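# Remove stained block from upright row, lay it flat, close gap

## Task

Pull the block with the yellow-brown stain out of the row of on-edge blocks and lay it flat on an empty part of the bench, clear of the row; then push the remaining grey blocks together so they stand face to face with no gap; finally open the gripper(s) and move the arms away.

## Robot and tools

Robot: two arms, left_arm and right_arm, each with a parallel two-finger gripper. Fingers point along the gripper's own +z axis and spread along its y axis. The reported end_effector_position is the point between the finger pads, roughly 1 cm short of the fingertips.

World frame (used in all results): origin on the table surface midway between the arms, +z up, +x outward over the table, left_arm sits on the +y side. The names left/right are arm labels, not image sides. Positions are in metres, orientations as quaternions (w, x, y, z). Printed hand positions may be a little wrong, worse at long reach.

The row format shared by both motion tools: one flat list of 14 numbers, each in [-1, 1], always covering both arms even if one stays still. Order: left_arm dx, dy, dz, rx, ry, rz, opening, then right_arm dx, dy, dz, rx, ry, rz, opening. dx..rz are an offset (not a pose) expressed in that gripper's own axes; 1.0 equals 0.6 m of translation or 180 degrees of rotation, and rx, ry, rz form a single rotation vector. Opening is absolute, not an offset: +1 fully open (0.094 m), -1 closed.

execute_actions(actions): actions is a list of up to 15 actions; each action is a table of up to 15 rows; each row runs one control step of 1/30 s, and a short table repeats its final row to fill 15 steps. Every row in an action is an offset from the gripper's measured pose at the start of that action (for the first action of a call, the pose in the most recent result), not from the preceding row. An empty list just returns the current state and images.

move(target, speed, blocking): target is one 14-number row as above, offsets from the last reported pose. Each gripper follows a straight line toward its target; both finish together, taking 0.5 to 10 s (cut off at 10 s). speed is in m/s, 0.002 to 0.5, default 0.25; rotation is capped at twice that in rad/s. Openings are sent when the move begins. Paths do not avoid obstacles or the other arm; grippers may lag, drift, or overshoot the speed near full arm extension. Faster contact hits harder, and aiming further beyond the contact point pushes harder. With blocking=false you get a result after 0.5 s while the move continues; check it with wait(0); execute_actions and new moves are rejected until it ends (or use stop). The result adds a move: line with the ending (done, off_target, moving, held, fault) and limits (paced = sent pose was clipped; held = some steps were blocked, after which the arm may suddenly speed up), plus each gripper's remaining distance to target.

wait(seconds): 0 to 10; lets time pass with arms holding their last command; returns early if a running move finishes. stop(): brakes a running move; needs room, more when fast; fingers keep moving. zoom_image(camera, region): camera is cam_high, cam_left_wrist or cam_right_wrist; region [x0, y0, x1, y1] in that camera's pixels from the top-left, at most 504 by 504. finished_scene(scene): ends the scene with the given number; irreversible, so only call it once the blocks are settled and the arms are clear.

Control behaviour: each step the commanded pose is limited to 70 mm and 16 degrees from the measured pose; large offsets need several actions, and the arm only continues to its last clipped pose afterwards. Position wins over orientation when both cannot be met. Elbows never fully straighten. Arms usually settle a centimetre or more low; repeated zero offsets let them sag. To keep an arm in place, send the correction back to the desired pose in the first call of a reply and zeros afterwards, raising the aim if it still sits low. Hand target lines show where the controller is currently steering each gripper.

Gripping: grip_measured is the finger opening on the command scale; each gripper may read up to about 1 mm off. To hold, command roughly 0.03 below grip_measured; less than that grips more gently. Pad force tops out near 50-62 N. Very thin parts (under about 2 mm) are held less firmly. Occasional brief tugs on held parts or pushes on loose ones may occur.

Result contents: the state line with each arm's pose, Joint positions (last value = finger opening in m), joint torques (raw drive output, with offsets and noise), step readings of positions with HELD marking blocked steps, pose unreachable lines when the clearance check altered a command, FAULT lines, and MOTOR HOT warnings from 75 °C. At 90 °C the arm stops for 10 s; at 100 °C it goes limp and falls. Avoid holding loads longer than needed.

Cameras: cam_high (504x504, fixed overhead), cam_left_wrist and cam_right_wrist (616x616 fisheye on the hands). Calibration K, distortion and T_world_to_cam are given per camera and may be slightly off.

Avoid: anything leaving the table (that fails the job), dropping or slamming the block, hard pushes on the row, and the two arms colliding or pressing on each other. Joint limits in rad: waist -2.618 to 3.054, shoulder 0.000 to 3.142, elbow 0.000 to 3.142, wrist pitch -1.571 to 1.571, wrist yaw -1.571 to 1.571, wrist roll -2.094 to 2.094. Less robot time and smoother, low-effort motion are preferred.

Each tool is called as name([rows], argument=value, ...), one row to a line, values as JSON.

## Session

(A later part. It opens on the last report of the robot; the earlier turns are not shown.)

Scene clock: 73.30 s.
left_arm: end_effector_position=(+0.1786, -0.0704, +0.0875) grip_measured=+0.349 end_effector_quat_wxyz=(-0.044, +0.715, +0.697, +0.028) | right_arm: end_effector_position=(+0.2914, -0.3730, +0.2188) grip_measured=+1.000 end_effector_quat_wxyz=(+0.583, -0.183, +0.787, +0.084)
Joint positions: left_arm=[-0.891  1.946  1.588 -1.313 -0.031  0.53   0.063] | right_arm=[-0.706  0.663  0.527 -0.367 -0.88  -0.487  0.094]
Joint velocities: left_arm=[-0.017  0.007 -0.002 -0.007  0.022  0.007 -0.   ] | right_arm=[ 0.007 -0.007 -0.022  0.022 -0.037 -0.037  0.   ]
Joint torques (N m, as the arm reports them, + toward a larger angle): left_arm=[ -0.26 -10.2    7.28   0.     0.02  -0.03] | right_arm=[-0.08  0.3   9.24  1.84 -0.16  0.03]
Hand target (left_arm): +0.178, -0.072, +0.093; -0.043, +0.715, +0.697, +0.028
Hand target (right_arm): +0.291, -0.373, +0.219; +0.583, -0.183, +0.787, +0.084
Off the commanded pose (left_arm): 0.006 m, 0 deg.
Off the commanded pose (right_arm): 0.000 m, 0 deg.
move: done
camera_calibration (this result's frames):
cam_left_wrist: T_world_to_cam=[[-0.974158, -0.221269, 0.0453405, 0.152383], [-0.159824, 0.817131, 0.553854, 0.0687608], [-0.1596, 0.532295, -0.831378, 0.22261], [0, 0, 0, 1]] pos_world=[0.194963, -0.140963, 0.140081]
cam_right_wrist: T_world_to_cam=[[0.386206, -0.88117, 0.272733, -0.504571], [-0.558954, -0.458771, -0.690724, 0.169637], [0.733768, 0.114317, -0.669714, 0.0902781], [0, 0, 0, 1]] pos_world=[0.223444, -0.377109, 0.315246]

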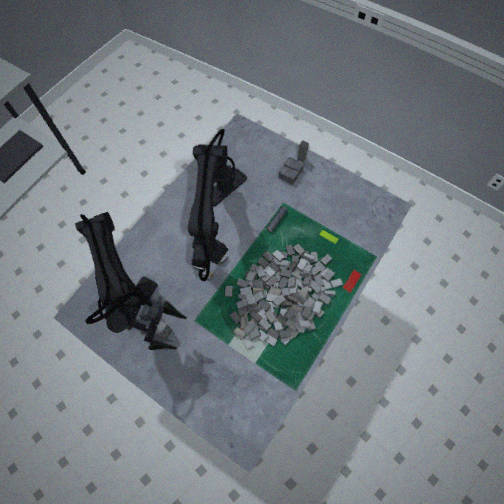

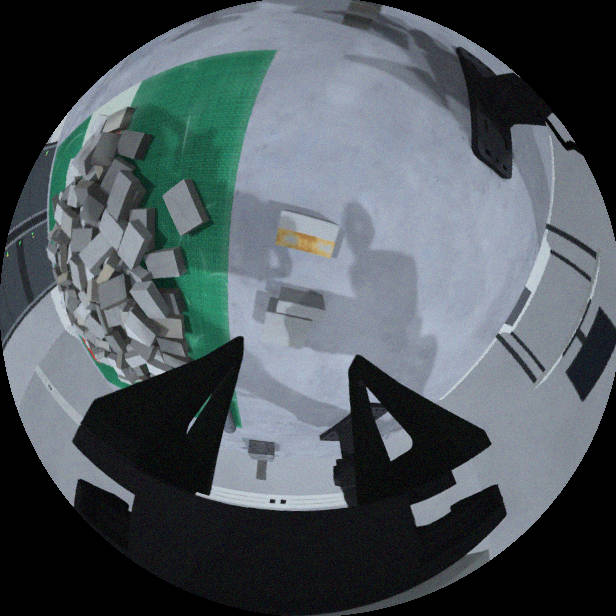

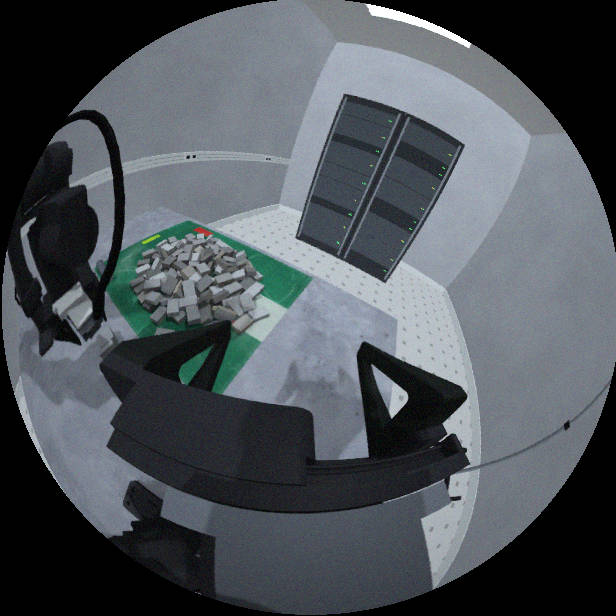

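move(target=[0,-0.004,0.115,0,0,0,0.35,0,0,0,0,0,0,1], speed=0.1)

move(target=[0,0,0,0,0,0,-0.2,0,0,0,0,0,0,1])

move(target=[-0.004,0.02,-0.002,0,0,0,-0.2,0,0,0,0,0,0,1], speed=0.02)

move(target=[0.018,0,0,0,0,0,-0.2,0,0,0,0,0,0,1], speed=0.02)

move(target=[0,0,0,0,0,0,0.35,0,0,0,0,0,0,1])

move(target=[0,0,-0.12,0,0,0,0.35,0,0,0,0,0,0,1])

zoom_image(camera="cam_left_wrist", region=[230,190,380,370])

Scene clock: 85.63 s.
left_arm: end_effector_position=(+0.1768, -0.0673, +0.0259) grip_measured=+0.349 end_effector_quat_wxyz=(-0.038, +0.715, +0.697, +0.027) | right_arm: end_effector_position=(+0.2914, -0.3730, +0.2188) grip_measured=+1.000 end_effector_quat_wxyz=(+0.583, -0.183, +0.787, +0.084)
Joint positions: left_arm=[-0.891  1.977  1.381 -1.063 -0.031  0.53   0.063] | right_arm=[-0.706  0.663  0.527 -0.367 -0.88  -0.487  0.094]
Joint velocities: left_arm=[ 0.007 -0.002 -0.012  0.037 -0.007 -0.022 -0.   ] | right_arm=[-0.002  0.002 -0.012 -0.007  0.007  0.022  0.   ]
Joint torques (N m, as the arm reports them, + toward a larger angle): left_arm=[-0.19 -9.59  4.61  0.39  0.01 -0.01] | right_arm=[-0.09  0.3   9.24  1.84 -0.16  0.03]
Hand target (left_arm): +0.175, -0.065, +0.019; -0.044, +0.715, +0.697, +0.028
Hand target (right_arm): +0.291, -0.373, +0.219; +0.583, -0.183, +0.787, +0.084
Off the commanded pose (left_arm): 0.008 m, 1 deg.
Off the commanded pose (right_arm): 0.000 m, 0 deg.
move: done
camera_calibration (this result's frames):
cam_left_wrist: T_world_to_cam=[[-0.974409, -0.220817, 0.042043, 0.154333], [-0.162971, 0.822811, 0.544447, 0.101214], [-0.154817, 0.523662, -0.837741, 0.168171], [0, 0, 0, 1]] pos_world=[0.192914, -0.137265, 0.0792898]
cam_right_wrist: T_world_to_cam=[[0.386206, -0.88117, 0.272733, -0.504571], [-0.558954, -0.458771, -0.690724, 0.169637], [0.733768, 0.114317, -0.669714, 0.0902781], [0, 0, 0, 1]] pos_world=[0.223444, -0.377109, 0.315246]

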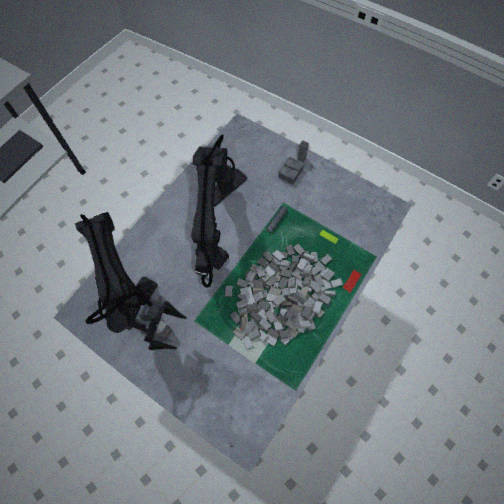

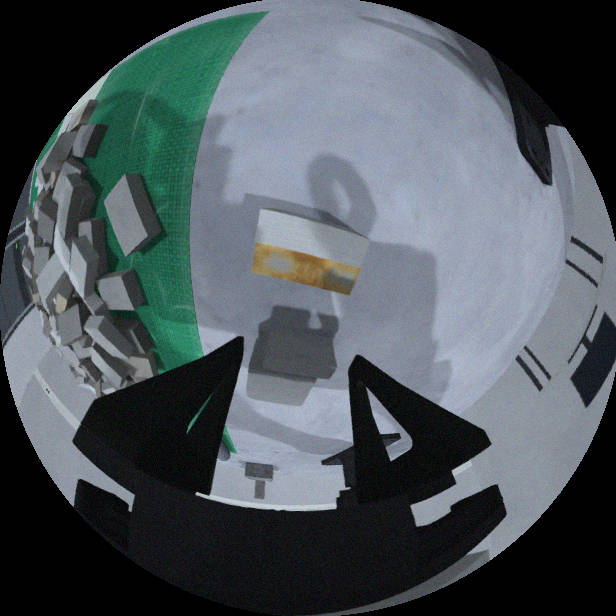

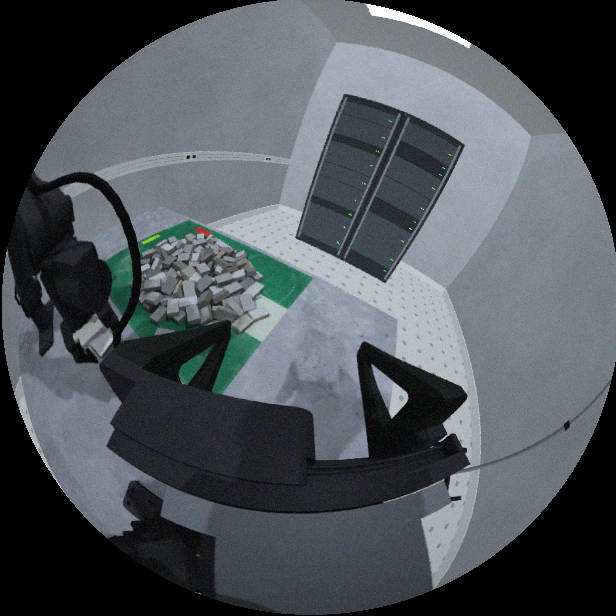

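Scene clock: 86.13 s.
left_arm: end_effector_position=(+0.1768, -0.0673, +0.0258) grip_measured=-0.182 end_effector_quat_wxyz=(-0.039, +0.715, +0.697, +0.027) | right_arm: end_effector_position=(+0.2914, -0.3730, +0.2188) grip_measured=+1.000 end_effector_quat_wxyz=(+0.583, -0.183, +0.787, +0.084)
Joint positions: left_arm=[-0.891  1.977  1.381 -1.063 -0.031  0.53   0.038] | right_arm=[-0.706  0.663  0.527 -0.367 -0.88  -0.487  0.094]
Joint velocities: left_arm=[-0.002  0.002 -0.017 -0.051 -0.037  0.007  0.   ] | right_arm=[ 0.002  0.002 -0.017 -0.037 -0.022  0.051  0.   ]
Joint torques (N m, as the arm reports them, + toward a larger angle): left_arm=[  0.06 -10.26   5.63   0.22   0.01   0.01] | right_arm=[-0.08  0.32  9.25  1.84 -0.17  0.03]
Hand target (left_arm): +0.177, -0.067, +0.026; -0.039, +0.715, +0.697, +0.027
Hand target (right_arm): +0.291, -0.373, +0.219; +0.583, -0.183, +0.787, +0.084
Off the commanded pose (left_arm): 0.000 m, 0 deg.
Off the commanded pose (right_arm): 0.000 m, 0 deg.
move: done
camera_calibration (this result's frames):
cam_left_wrist: T_world_to_cam=[[-0.974387, -0.220842, 0.0424075, 0.154253], [-0.162818, 0.822906, 0.544349, 0.101214], [-0.155113, 0.523502, -0.837786, 0.16822], [0, 0, 0, 1]] pos_world=[0.192875, -0.137288, 0.0792952]
cam_right_wrist: T_world_to_cam=[[0.386206, -0.88117, 0.272733, -0.504571], [-0.558954, -0.458771, -0.690724, 0.169637], [0.733768, 0.114317, -0.669714, 0.0902781], [0, 0, 0, 1]] pos_world=[0.223444, -0.377109, 0.315246]

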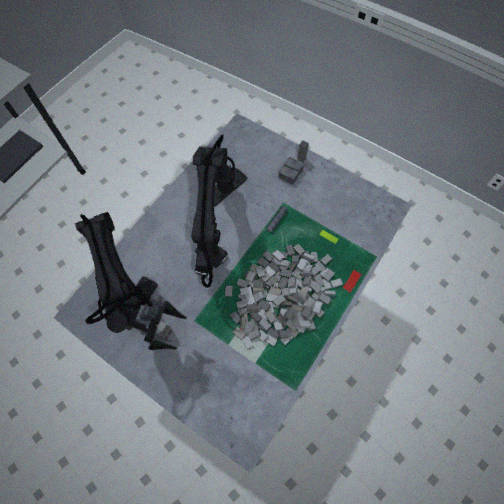

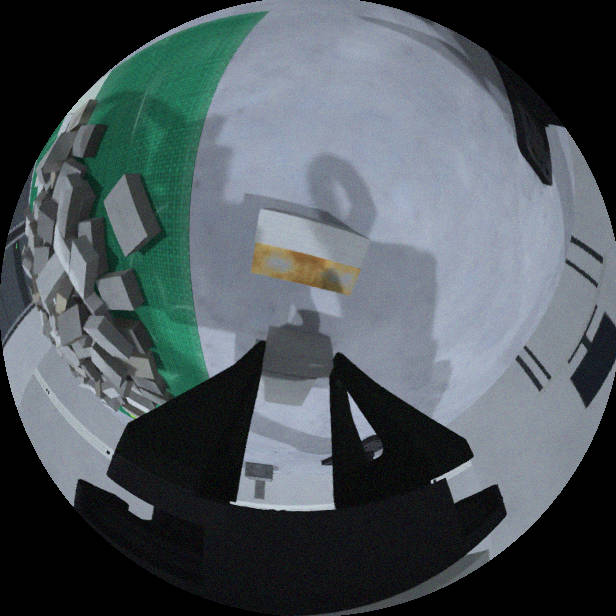

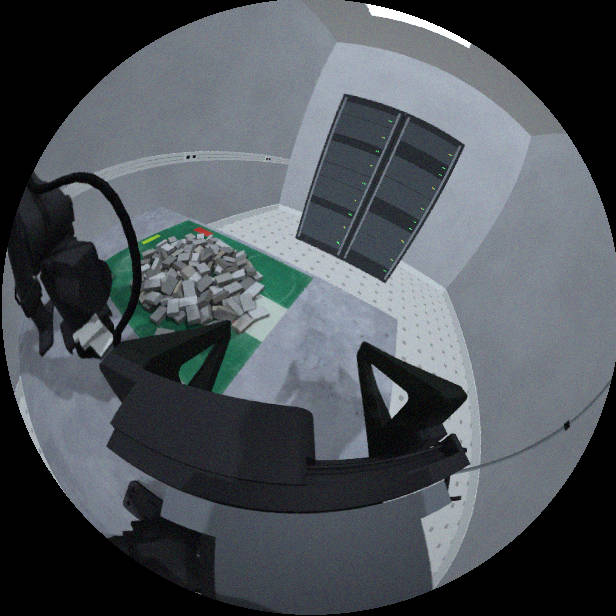

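Scene clock: 86.97 s.
left_arm: end_effector_position=(+0.1823, -0.0673, +0.0257) grip_measured=-0.182 end_effector_quat_wxyz=(-0.039, +0.716, +0.696, +0.025) | right_arm: end_effector_position=(+0.2914, -0.3730, +0.2188) grip_measured=+1.000 end_effector_quat_wxyz=(+0.583, -0.183, +0.787, +0.084)
Joint positions: left_arm=[-0.876  1.987  1.395 -1.067 -0.03   0.548  0.038] | right_arm=[-0.706  0.663  0.527 -0.367 -0.88  -0.487  0.094]
Joint velocities: left_arm=[-0.022  0.012 -0.007  0.007 -0.007 -0.022 -0.   ] | right_arm=[-0.017 -0.012 -0.002 -0.022  0.051 -0.022  0.   ]
Joint torques (N m, as the arm reports them, + toward a larger angle): left_arm=[ 0.88 -9.02  7.68  0.1  -0.02  0.05] | right_arm=[-0.08  0.31  9.25  1.83 -0.16  0.03]
Hand target (left_arm): +0.189, -0.070, +0.027; -0.038, +0.715, +0.697, +0.026
Hand target (right_arm): +0.291, -0.373, +0.219; +0.583, -0.183, +0.787, +0.084
Off the commanded pose (left_arm): 0.007 m, 0 deg.
Off the commanded pose (right_arm): 0.000 m, 0 deg.
move: done
camera_calibration (this result's frames):
cam_left_wrist: T_world_to_cam=[[-0.974902, -0.218005, 0.0451693, 0.159909], [-0.159016, 0.823838, 0.544064, 0.101574], [-0.155821, 0.523226, -0.837827, 0.169126], [0, 0, 0, 1]] pos_world=[0.1984, -0.137311, 0.0792129]
cam_right_wrist: T_world_to_cam=[[0.386206, -0.88117, 0.272733, -0.504571], [-0.558954, -0.458771, -0.690724, 0.169637], [0.733768, 0.114317, -0.669714, 0.0902781], [0, 0, 0, 1]] pos_world=[0.223444, -0.377109, 0.315246]

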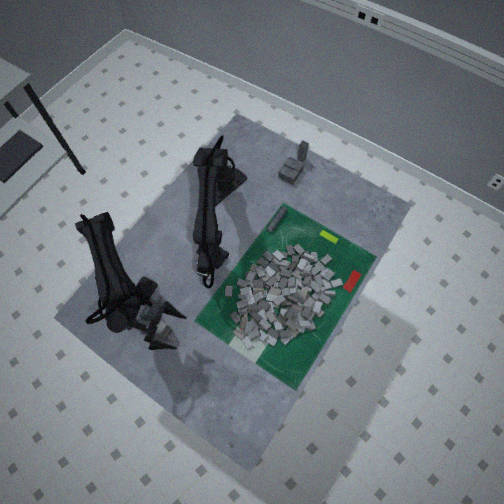

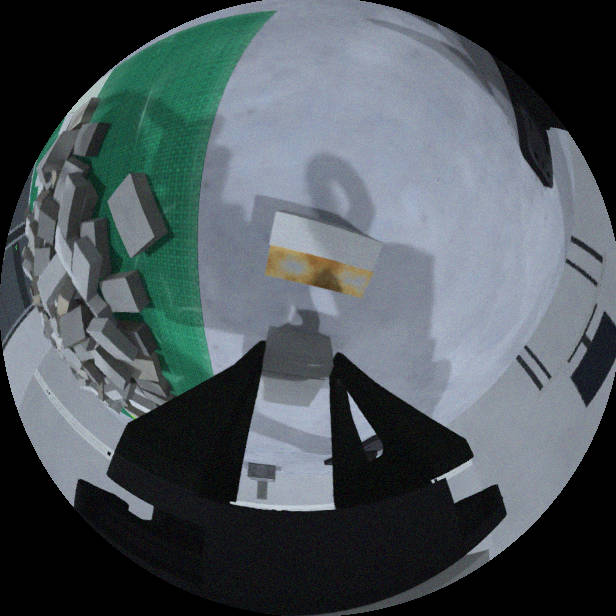

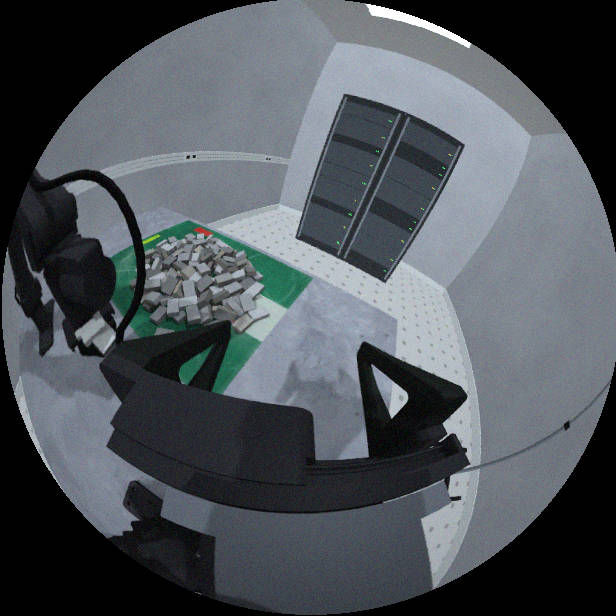

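Scene clock: 87.73 s.
left_arm: end_effector_position=(+0.1817, -0.0653, +0.0257) grip_measured=-0.182 end_effector_quat_wxyz=(-0.036, +0.718, +0.695, +0.023) | right_arm: end_effector_position=(+0.2914, -0.3730, +0.2188) grip_measured=+1.000 end_effector_quat_wxyz=(+0.583, -0.183, +0.787, +0.084)
Joint positions: left_arm=[-0.873  1.973  1.375 -1.054 -0.027  0.556  0.038] | right_arm=[-0.706  0.663  0.527 -0.367 -0.88  -0.487  0.094]
Joint velocities: left_arm=[ 0.007 -0.022 -0.002  0.007 -0.095 -0.007  0.   ] | right_arm=[-0.012 -0.017  0.012 -0.007 -0.037 -0.066  0.   ]
Joint torques (N m, as the arm reports them, + toward a larger angle): left_arm=[  1.07 -11.69   3.91   0.21  -0.03   0.06] | right_arm=[-0.08  0.32  9.24  1.84 -0.16  0.03]
Hand target (left_arm): +0.182, -0.057, +0.026; -0.040, +0.716, +0.696, +0.025
Hand target (right_arm): +0.291, -0.373, +0.219; +0.583, -0.183, +0.787, +0.084
Off the commanded pose (left_arm): 0.009 m, 1 deg.
Off the commanded pose (right_arm): 0.000 m, 0 deg.
move: done
camera_calibration (this result's frames):
cam_left_wrist: T_world_to_cam=[[-0.976024, -0.212693, 0.046246, 0.160209], [-0.155145, 0.828827, 0.537565, 0.0995662], [-0.152666, 0.517501, -0.841953, 0.167061], [0, 0, 0, 1]] pos_world=[0.19732, -0.134902, 0.0797253]
cam_right_wrist: T_world_to_cam=[[0.386206, -0.88117, 0.272733, -0.504571], [-0.558954, -0.458771, -0.690724, 0.169637], [0.733768, 0.114317, -0.669714, 0.0902781], [0, 0, 0, 1]] pos_world=[0.223444, -0.377109, 0.315246]

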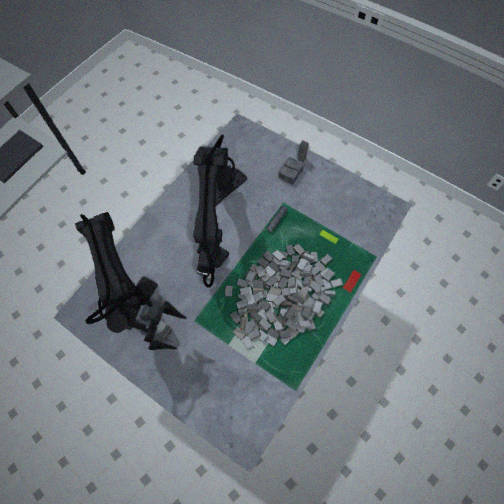

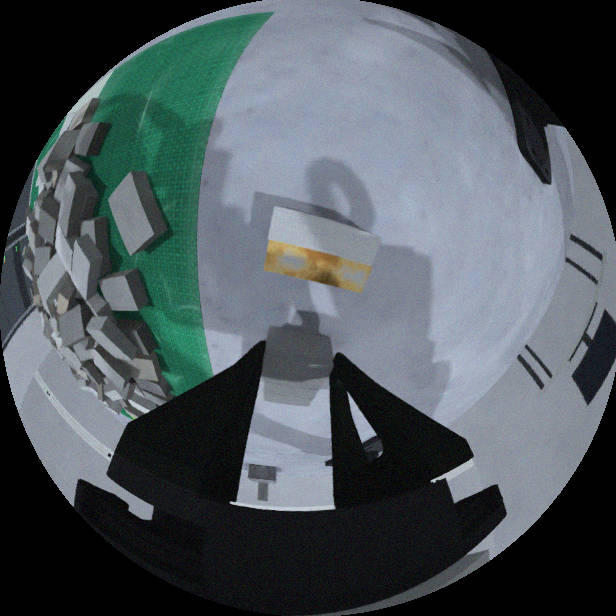

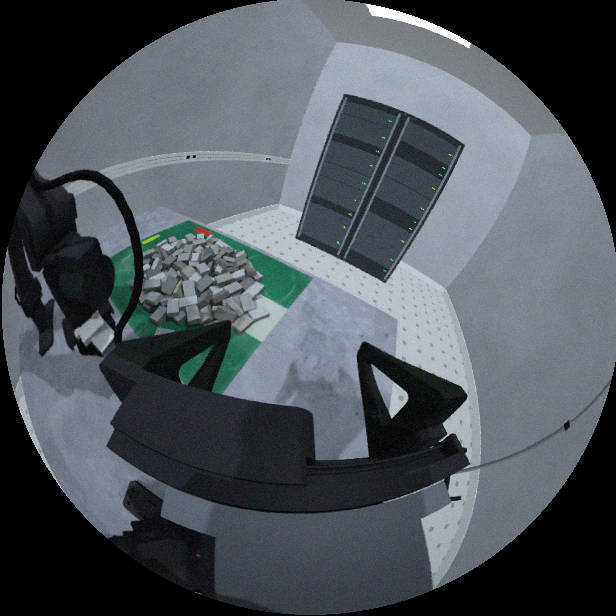

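Scene clock: 88.23 s.
left_arm: end_effector_position=(+0.1816, -0.0653, +0.0257) grip_measured=+0.349 end_effector_quat_wxyz=(-0.036, +0.718, +0.695, +0.023) | right_arm: end_effector_position=(+0.2914, -0.3730, +0.2188) grip_measured=+1.000 end_effector_quat_wxyz=(+0.583, -0.183, +0.787, +0.084)
Joint positions: left_arm=[-0.873  1.973  1.375 -1.054 -0.027  0.556  0.063] | right_arm=[-0.706  0.663  0.527 -0.367 -0.88  -0.487  0.094]
Joint velocities: left_arm=[-0.007 -0.002 -0.017 -0.007  0.007 -0.037 -0.   ] | right_arm=[ 0.007 -0.017 -0.012 -0.037  0.037  0.037  0.   ]
Joint torques (N m, as the arm reports them, + toward a larger angle): left_arm=[  0.09 -10.24   5.66   0.25   0.02   0.01] | right_arm=[-0.09  0.31  9.24  1.84 -0.16  0.03]
Hand target (left_arm): +0.182, -0.065, +0.026; -0.036, +0.718, +0.695, +0.023
Hand target (right_arm): +0.291, -0.373, +0.219; +0.583, -0.183, +0.787, +0.084
Off the commanded pose (left_arm): 0.000 m, 0 deg.
Off the commanded pose (right_arm): 0.000 m, 0 deg.
move: done
camera_calibration (this result's frames):
cam_left_wrist: T_world_to_cam=[[-0.976002, -0.212714, 0.0466078, 0.16013], [-0.154994, 0.828924, 0.537458, 0.0995677], [-0.152959, 0.517336, -0.842001, 0.167112], [0, 0, 0, 1]] pos_world=[0.197281, -0.134925, 0.0797316]
cam_right_wrist: T_world_to_cam=[[0.386206, -0.88117, 0.272733, -0.504571], [-0.558954, -0.458771, -0.690724, 0.169637], [0.733768, 0.114317, -0.669714, 0.0902781], [0, 0, 0, 1]] pos_world=[0.223444, -0.377109, 0.315246]

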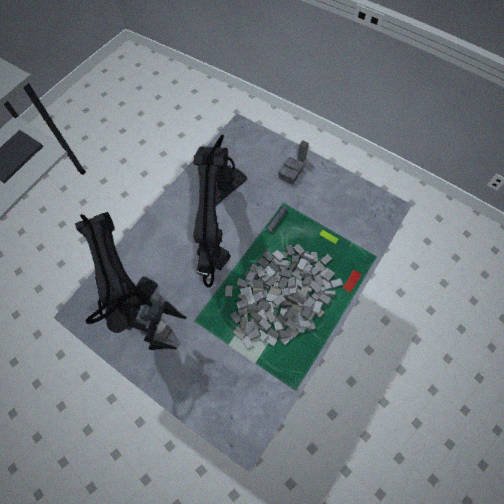

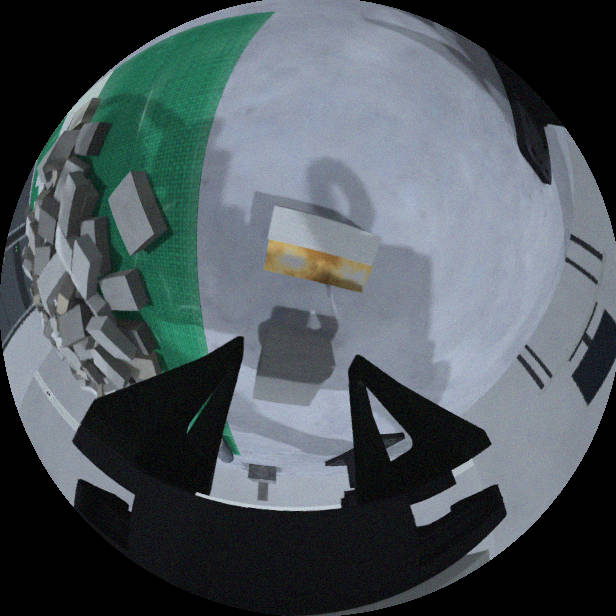

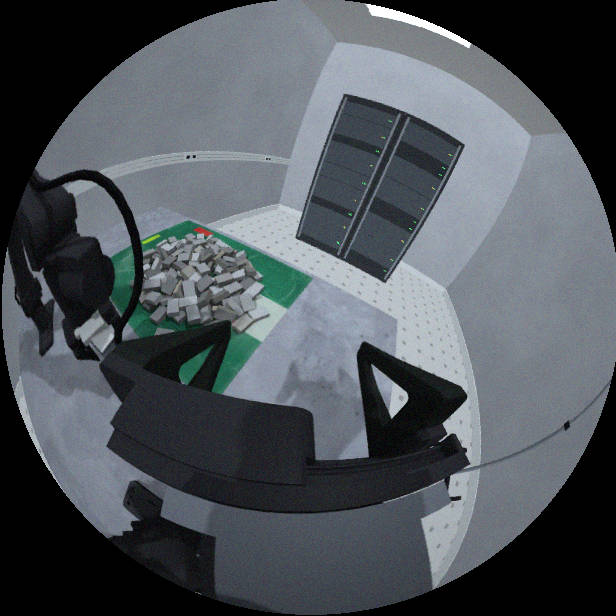

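Scene clock: 89.30 s.
left_arm: end_effector_position=(+0.1835, -0.0686, +0.0924) grip_measured=+0.349 end_effector_quat_wxyz=(-0.036, +0.718, +0.695, +0.023) | right_arm: end_effector_position=(+0.2914, -0.3730, +0.2188) grip_measured=+1.000 end_effector_quat_wxyz=(+0.583, -0.183, +0.787, +0.084)
Joint positions: left_arm=[-0.873  1.93   1.587 -1.31  -0.027  0.556  0.063] | right_arm=[-0.706  0.663  0.527 -0.367 -0.88  -0.487  0.094]
Joint velocities: left_arm=[-0.007 -0.007 -0.002 -0.051  0.007  0.037  0.   ] | right_arm=[-0.012 -0.002 -0.017  0.007  0.037 -0.022  0.   ]
Joint torques (N m, as the arm reports them, + toward a larger angle): left_arm=[ -0.21 -10.1    7.36   0.02   0.03  -0.01] | right_arm=[-0.09  0.31  9.24  1.84 -0.16  0.02]
Hand target (left_arm): +0.183, -0.070, +0.098; -0.035, +0.718, +0.695, +0.023
Hand target (right_arm): +0.291, -0.373, +0.219; +0.583, -0.183, +0.787, +0.084
Off the commanded pose (left_arm): 0.006 m, 0 deg.
Off the commanded pose (right_arm): 0.000 m, 0 deg.
move: done
camera_calibration (this result's frames):
cam_left_wrist: T_world_to_cam=[[-0.975984, -0.212745, 0.0468395, 0.158143], [-0.154789, 0.828569, 0.538065, 0.0666125], [-0.15328, 0.517893, -0.841601, 0.225308], [0, 0, 0, 1]] pos_world=[0.199191, -0.138234, 0.14637]
cam_right_wrist: T_world_to_cam=[[0.386206, -0.88117, 0.272733, -0.504571], [-0.558954, -0.458771, -0.690724, 0.169637], [0.733768, 0.114317, -0.669714, 0.0902781], [0, 0, 0, 1]] pos_world=[0.223444, -0.377109, 0.315246]

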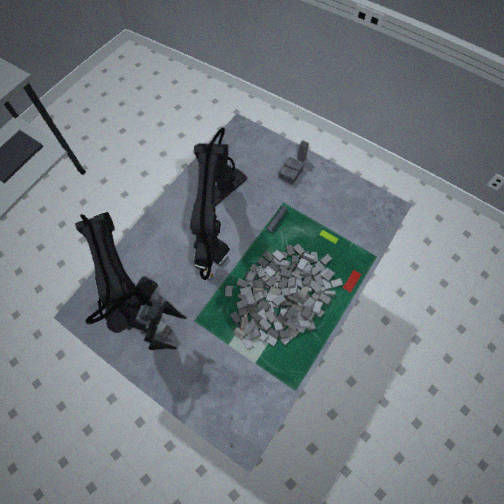

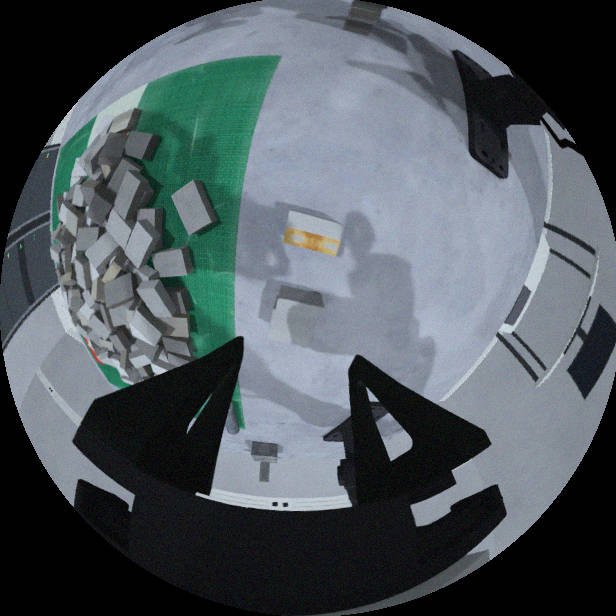

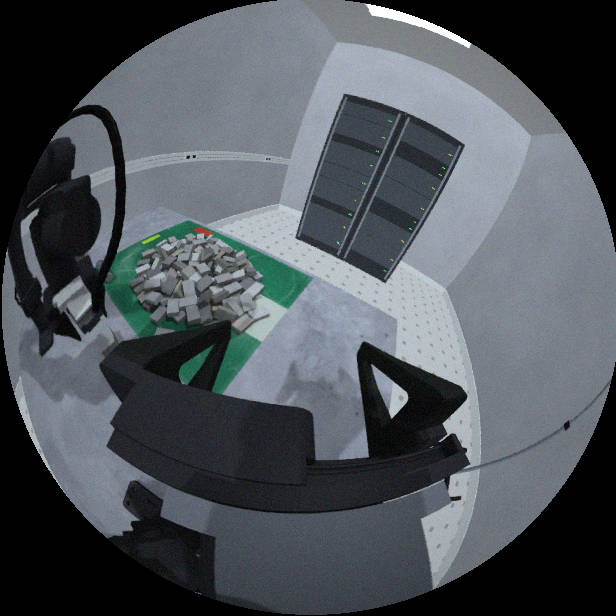

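Region (230, 190, 380, 370) of cam_left_wrist's 616x616 image, scaled by 2.800, with more detail than that image has.

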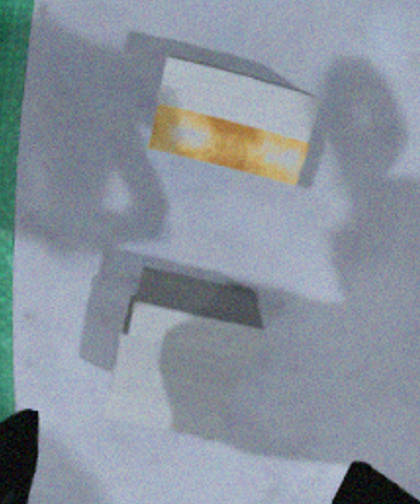

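move(target=[-0.082,0,0,0,0,0,0.35,0,0,0,0,0,0,1])

move(target=[0,0,0.06,0,0,0,0.35,0,0,0,0,0,0,1], speed=0.1)

Scene clock: 95.27 s.
left_arm: end_effector_position=(+0.1834, -0.1146, +0.0865) grip_measured=+0.349 end_effector_quat_wxyz=(-0.035, +0.719, +0.693, +0.025) | right_arm: end_effector_position=(+0.2914, -0.3730, +0.2188) grip_measured=+1.000 end_effector_quat_wxyz=(+0.583, -0.183, +0.787, +0.084)
Joint positions: left_arm=[-0.934  2.093  1.8   -1.359 -0.027  0.499  0.063] | right_arm=[-0.706  0.663  0.527 -0.367 -0.88  -0.487  0.094]
Joint velocities: left_arm=[-0.017 -0.002  0.012 -0.007 -0.066 -0.022 -0.001] | right_arm=[-0.002 -0.007 -0.012  0.081 -0.007 -0.007  0.   ]
Joint torques (N m, as the arm reports them, + toward a larger angle): left_arm=[ -0.25 -10.76   7.95   0.03   0.05  -0.06] | right_arm=[-0.08  0.3   9.25  1.84 -0.17  0.03]
Hand target (left_arm): +0.183, -0.118, +0.090; -0.036, +0.718, +0.695, +0.024
Hand target (right_arm): +0.291, -0.373, +0.219; +0.583, -0.183, +0.787, +0.084
Off the commanded pose (left_arm): 0.004 m, 0 deg.
Off the commanded pose (right_arm): 0.000 m, 0 deg.
move: done
camera_calibration (this result's frames):
cam_left_wrist: T_world_to_cam=[[-0.976903, -0.209568, 0.0417313, 0.149516], [-0.154876, 0.828974, 0.537416, 0.108036], [-0.147219, 0.51854, -0.842284, 0.243248], [0, 0, 0, 1]] pos_world=[0.198605, -0.184359, 0.140584]
cam_right_wrist: T_world_to_cam=[[0.386206, -0.88117, 0.272733, -0.504571], [-0.558954, -0.458771, -0.690724, 0.169637], [0.733768, 0.114317, -0.669714, 0.0902781], [0, 0, 0, 1]] pos_world=[0.223444, -0.377109, 0.315246]

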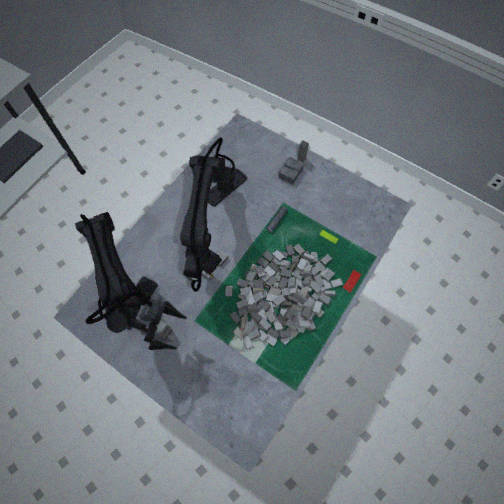

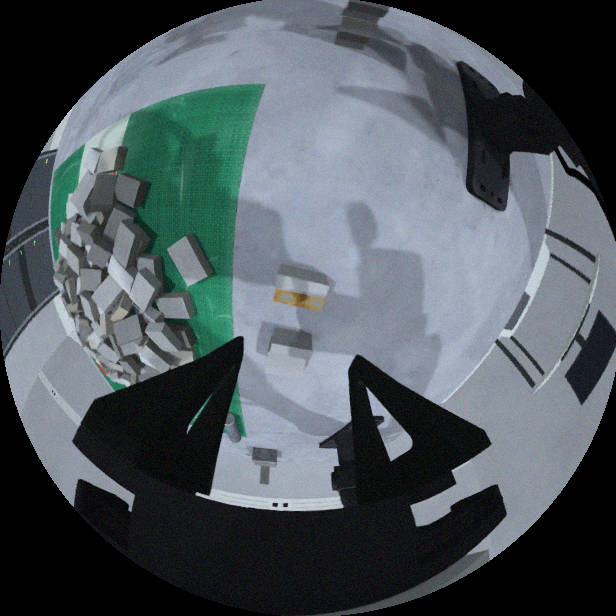

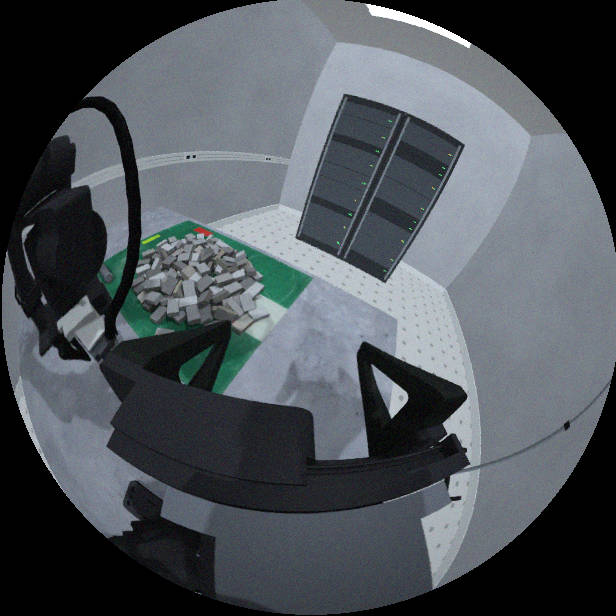

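Scene clock: 96.23 s.
left_arm: end_effector_position=(+0.1836, -0.1151, +0.0586) grip_measured=+0.349 end_effector_quat_wxyz=(-0.028, +0.719, +0.694, +0.023) | right_arm: end_effector_position=(+0.2914, -0.3730, +0.2188) grip_measured=+1.000 end_effector_quat_wxyz=(+0.583, -0.183, +0.787, +0.084)
Joint positions: left_arm=[-0.934  2.093  1.69  -1.235 -0.027  0.499  0.063] | right_arm=[-0.706  0.663  0.527 -0.367 -0.88  -0.487  0.094]
Joint velocities: left_arm=[ 0.012 -0.007  0.007 -0.022 -0.081  0.007 -0.   ] | right_arm=[-0.012 -0.012 -0.012  0.022 -0.007  0.037  0.   ]
Joint torques (N m, as the arm reports them, + toward a larger angle): left_arm=[  0.06 -11.     4.53   0.4    0.01   0.03] | right_arm=[-0.08  0.3   9.24  1.84 -0.16  0.03]
Hand target (left_arm): +0.183, -0.112, +0.051; -0.035, +0.719, +0.693, +0.025
Hand target (right_arm): +0.291, -0.373, +0.219; +0.583, -0.183, +0.787, +0.084
Off the commanded pose (left_arm): 0.009 m, 1 deg.
Off the commanded pose (right_arm): 0.000 m, 0 deg.
move: done
camera_calibration (this result's frames):
cam_left_wrist: T_world_to_cam=[[-0.977155, -0.209063, 0.0382121, 0.151116], [-0.15823, 0.835687, 0.525918, 0.125499], [-0.141883, 0.507858, -0.849676, 0.218243], [0, 0, 0, 1]] pos_world=[0.198486, -0.184121, 0.113659]
cam_right_wrist: T_world_to_cam=[[0.386206, -0.88117, 0.272733, -0.504571], [-0.558954, -0.458771, -0.690724, 0.169637], [0.733768, 0.114317, -0.669714, 0.0902781], [0, 0, 0, 1]] pos_world=[0.223444, -0.377109, 0.315246]

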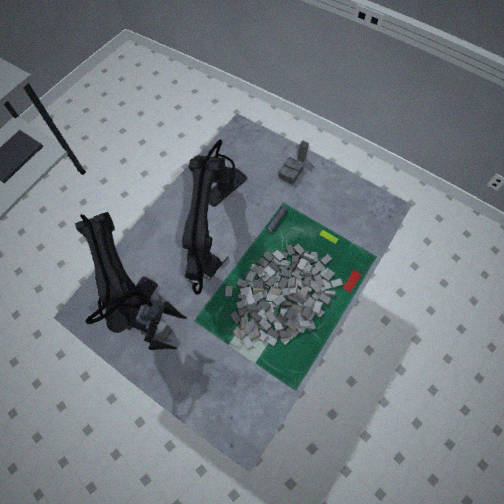

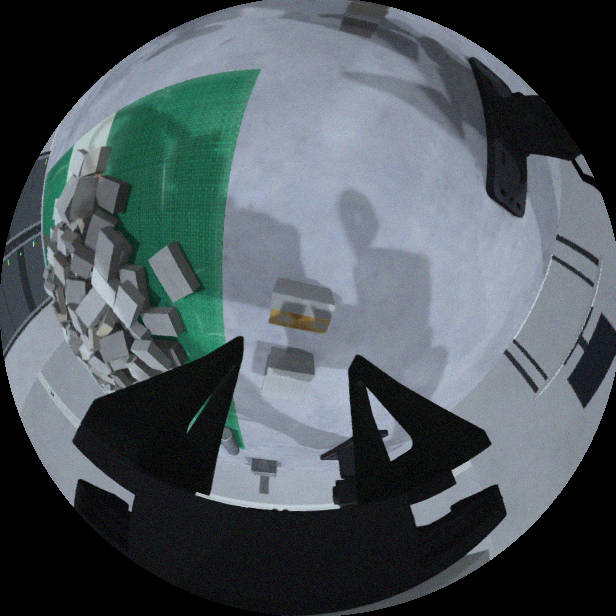

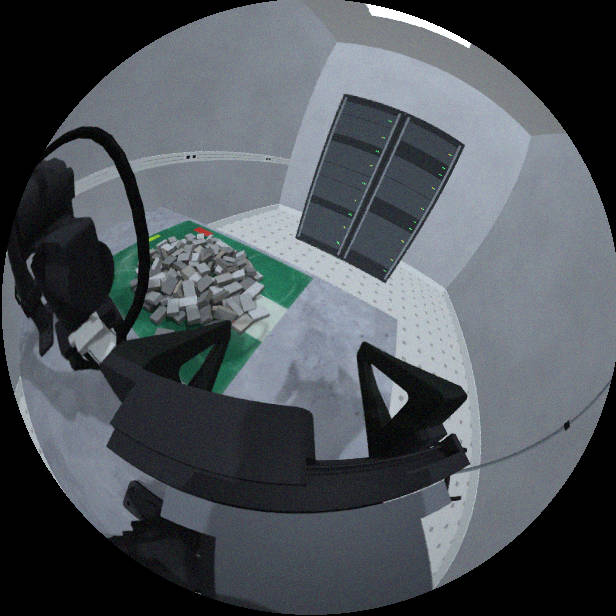

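move(target=[0.003,0,0.068,0,0,0,0.35,0,0,0,0,0,0,1], speed=0.1)

move(target=[0,0,0,0,0,0,-0.2,0,0,0,0,0,0,1])

move(target=[0,0,-0.09,0,0,0,-0.2,0,0,0,0,0,0,1], speed=0.1)

Scene clock: 101.03 s.
left_arm: end_effector_position=(+0.1839, -0.1155, +0.0271) grip_measured=+0.349 end_effector_quat_wxyz=(-0.019, +0.719, +0.694, +0.020) | right_arm: end_effector_position=(+0.2914, -0.3730, +0.2188) grip_measured=+1.000 end_effector_quat_wxyz=(+0.583, -0.183, +0.787, +0.084)
Joint positions: left_arm=[-0.934  2.105  1.582 -1.096 -0.027  0.499  0.063] | right_arm=[-0.706  0.663  0.527 -0.367 -0.88  -0.487  0.094]
Joint velocities: left_arm=[-0.002 -0.012  0.002 -0.051 -0.007 -0.007 -0.001] | right_arm=[-0.017  0.017 -0.002  0.051 -0.066  0.037  0.   ]
Joint torques (N m, as the arm reports them, + toward a larger angle): left_arm=[  0.26 -10.74   4.47   0.47   0.     0.06] | right_arm=[-0.08  0.32  9.24  1.83 -0.16  0.03]
Hand target (left_arm): +0.183, -0.111, +0.018; -0.028, +0.719, +0.694, +0.023
Hand target (right_arm): +0.291, -0.373, +0.219; +0.583, -0.183, +0.787, +0.084
Off the commanded pose (left_arm): 0.010 m, 1 deg.
Off the commanded pose (right_arm): 0.000 m, 0 deg.
move: done
camera_calibration (this result's frames):
cam_left_wrist: T_world_to_cam=[[-0.977444, -0.208486, 0.0337308, 0.152687], [-0.162384, 0.844005, 0.511163, 0.144611], [-0.135039, 0.494155, -0.858822, 0.189127], [0, 0, 0, 1]] pos_world=[0.198265, -0.183677, 0.0833561]
cam_right_wrist: T_world_to_cam=[[0.386206, -0.88117, 0.272733, -0.504571], [-0.558954, -0.458771, -0.690724, 0.169637], [0.733768, 0.114317, -0.669714, 0.0902781], [0, 0, 0, 1]] pos_world=[0.223444, -0.377109, 0.315246]

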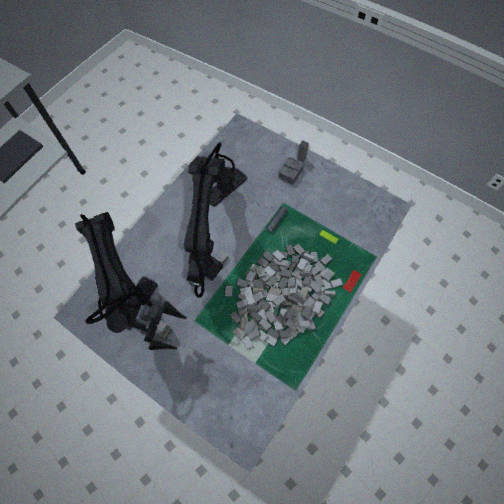

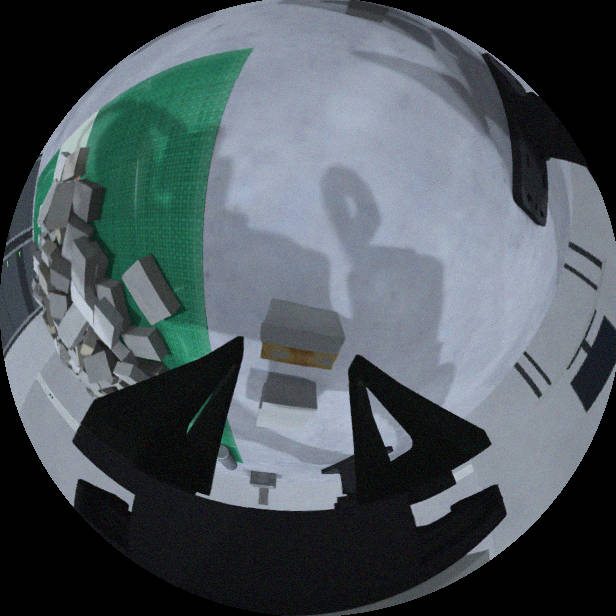

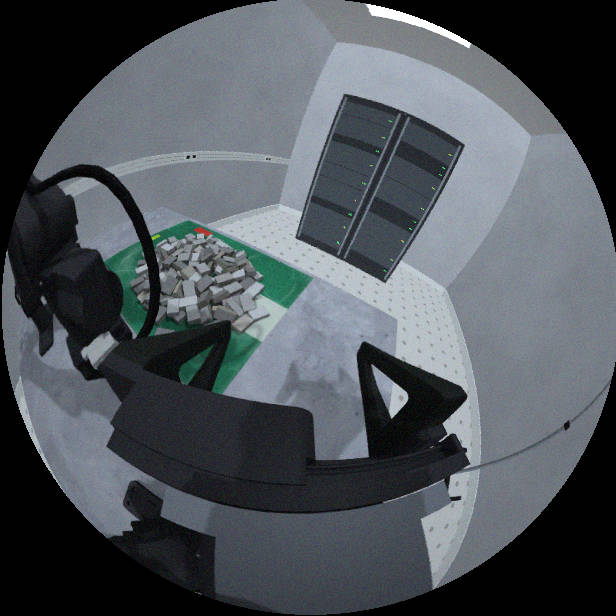

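Scene clock: 101.53 s.
left_arm: end_effector_position=(+0.1839, -0.1155, +0.0271) grip_measured=-0.181 end_effector_quat_wxyz=(-0.019, +0.719, +0.694, +0.020) | right_arm: end_effector_position=(+0.2914, -0.3730, +0.2188) grip_measured=+1.000 end_effector_quat_wxyz=(+0.583, -0.183, +0.787, +0.084)
Joint positions: left_arm=[-0.934  2.105  1.582 -1.096 -0.027  0.499  0.038] | right_arm=[-0.706  0.663  0.527 -0.367 -0.88  -0.487  0.094]
Joint velocities: left_arm=[ 0.007  0.002 -0.012  0.007 -0.051 -0.037  0.001] | right_arm=[ 0.002  0.002  0.007 -0.051 -0.007 -0.022  0.   ]
Joint torques (N m, as the arm reports them, + toward a larger angle): left_arm=[  0.02 -11.63   5.85   0.3    0.02   0.01] | right_arm=[-0.09  0.31  9.25  1.84 -0.16  0.03]
Hand target (left_arm): +0.184, -0.116, +0.027; -0.019, +0.719, +0.694, +0.020
Hand target (right_arm): +0.291, -0.373, +0.219; +0.583, -0.183, +0.787, +0.084
Off the commanded pose (left_arm): 0.000 m, 0 deg.
Off the commanded pose (right_arm): 0.000 m, 0 deg.
move: done
camera_calibration (this result's frames):
cam_left_wrist: T_world_to_cam=[[-0.977459, -0.208473, 0.0333621, 0.152767], [-0.162542, 0.843921, 0.511251, 0.144611], [-0.134737, 0.494304, -0.858784, 0.189082], [0, 0, 0, 1]] pos_world=[0.198305, -0.183657, 0.0833513]
cam_right_wrist: T_world_to_cam=[[0.386206, -0.88117, 0.272733, -0.504571], [-0.558954, -0.458771, -0.690724, 0.169637], [0.733768, 0.114317, -0.669714, 0.0902781], [0, 0, 0, 1]] pos_world=[0.223444, -0.377109, 0.315246]

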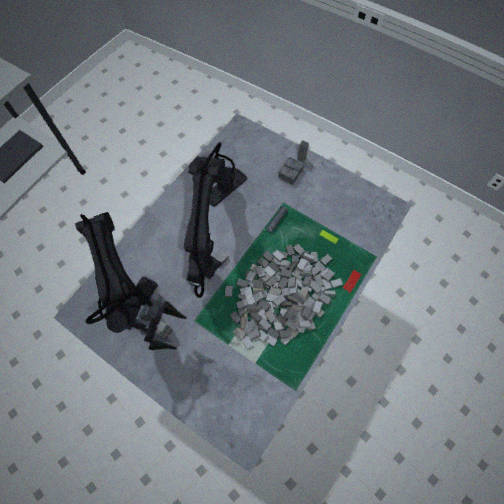

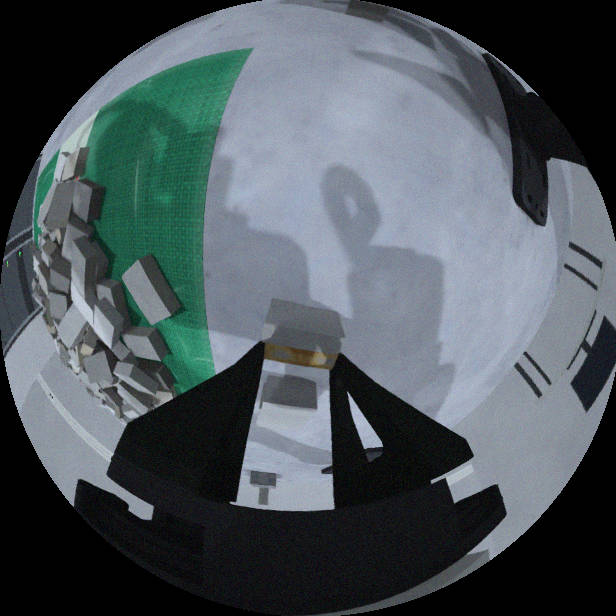

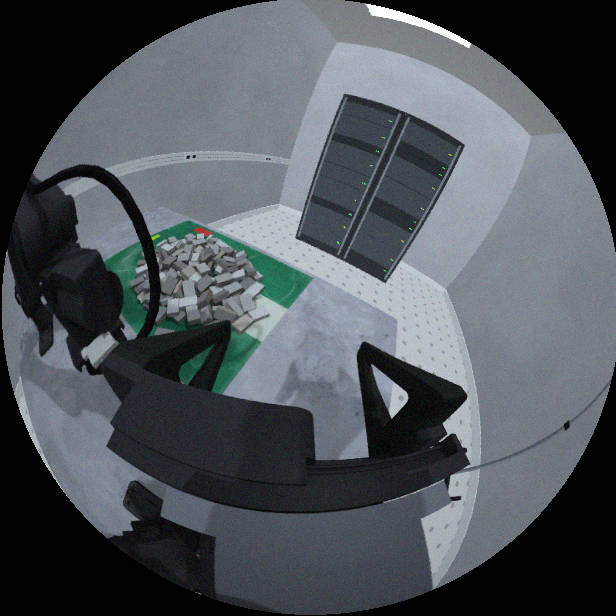

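Scene clock: 102.67 s.
left_arm: end_effector_position=(+0.1831, -0.1138, +0.0692) grip_measured=-0.181 end_effector_quat_wxyz=(-0.030, +0.719, +0.694, +0.024) | right_arm: end_effector_position=(+0.2914, -0.3730, +0.2188) grip_measured=+1.000 end_effector_quat_wxyz=(+0.583, -0.183, +0.787, +0.084)
Joint positions: left_arm=[-0.934  2.085  1.719 -1.276 -0.027  0.499  0.038] | right_arm=[-0.706  0.663  0.527 -0.367 -0.88  -0.487  0.094]
Joint velocities: left_arm=[ 0.007 -0.007  0.017 -0.051  0.007  0.051 -0.001] | right_arm=[ 0.007  0.007 -0.012 -0.037  0.022  0.066  0.   ]
Joint torques (N m, as the arm reports them, + toward a larger angle): left_arm=[ -0.16 -12.68   7.78   0.04   0.01  -0.01] | right_arm=[-0.08  0.31  9.25  1.84 -0.16  0.02]
Hand target (left_arm): +0.184, -0.117, +0.081; -0.019, +0.719, +0.694, +0.020
Hand target (right_arm): +0.291, -0.373, +0.219; +0.583, -0.183, +0.787, +0.084
Off the commanded pose (left_arm): 0.013 m, 1 deg.
Off the commanded pose (right_arm): 0.000 m, 0 deg.
move: off_target (left_arm)
camera_calibration (this result's frames):
cam_left_wrist: T_world_to_cam=[[-0.977115, -0.209162, 0.0387006, 0.150374], [-0.157578, 0.833982, 0.528813, 0.118251], [-0.142883, 0.510613, -0.847856, 0.226872], [0, 0, 0, 1]] pos_world=[0.197982, -0.18301, 0.124003]
cam_right_wrist: T_world_to_cam=[[0.386206, -0.88117, 0.272733, -0.504571], [-0.558954, -0.458771, -0.690724, 0.169637], [0.733768, 0.114317, -0.669714, 0.0902781], [0, 0, 0, 1]] pos_world=[0.223444, -0.377109, 0.315246]

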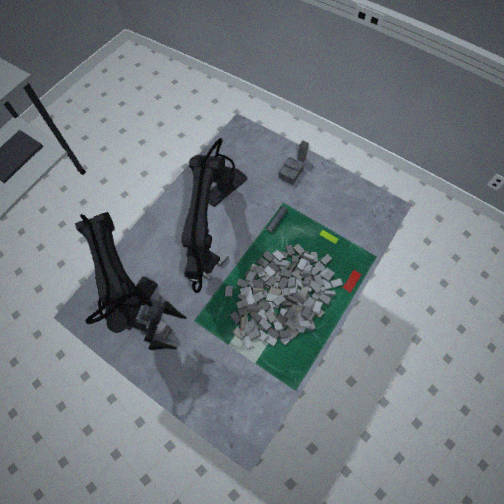

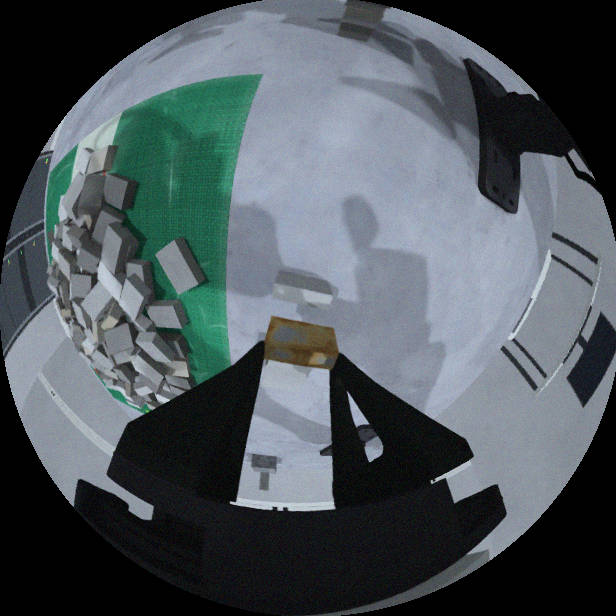

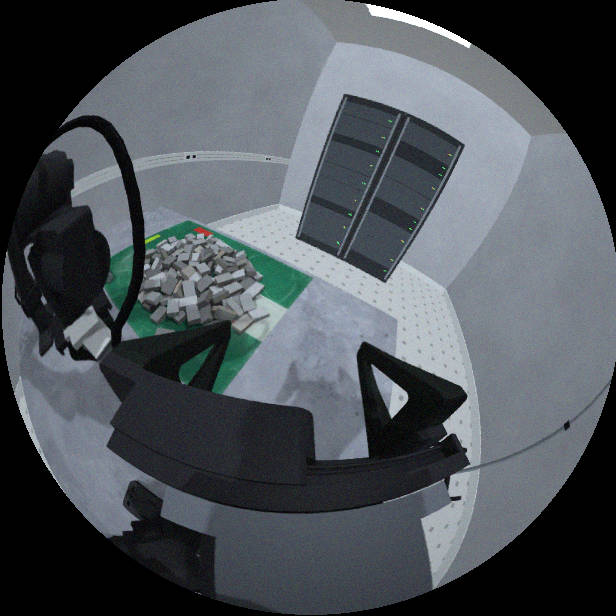

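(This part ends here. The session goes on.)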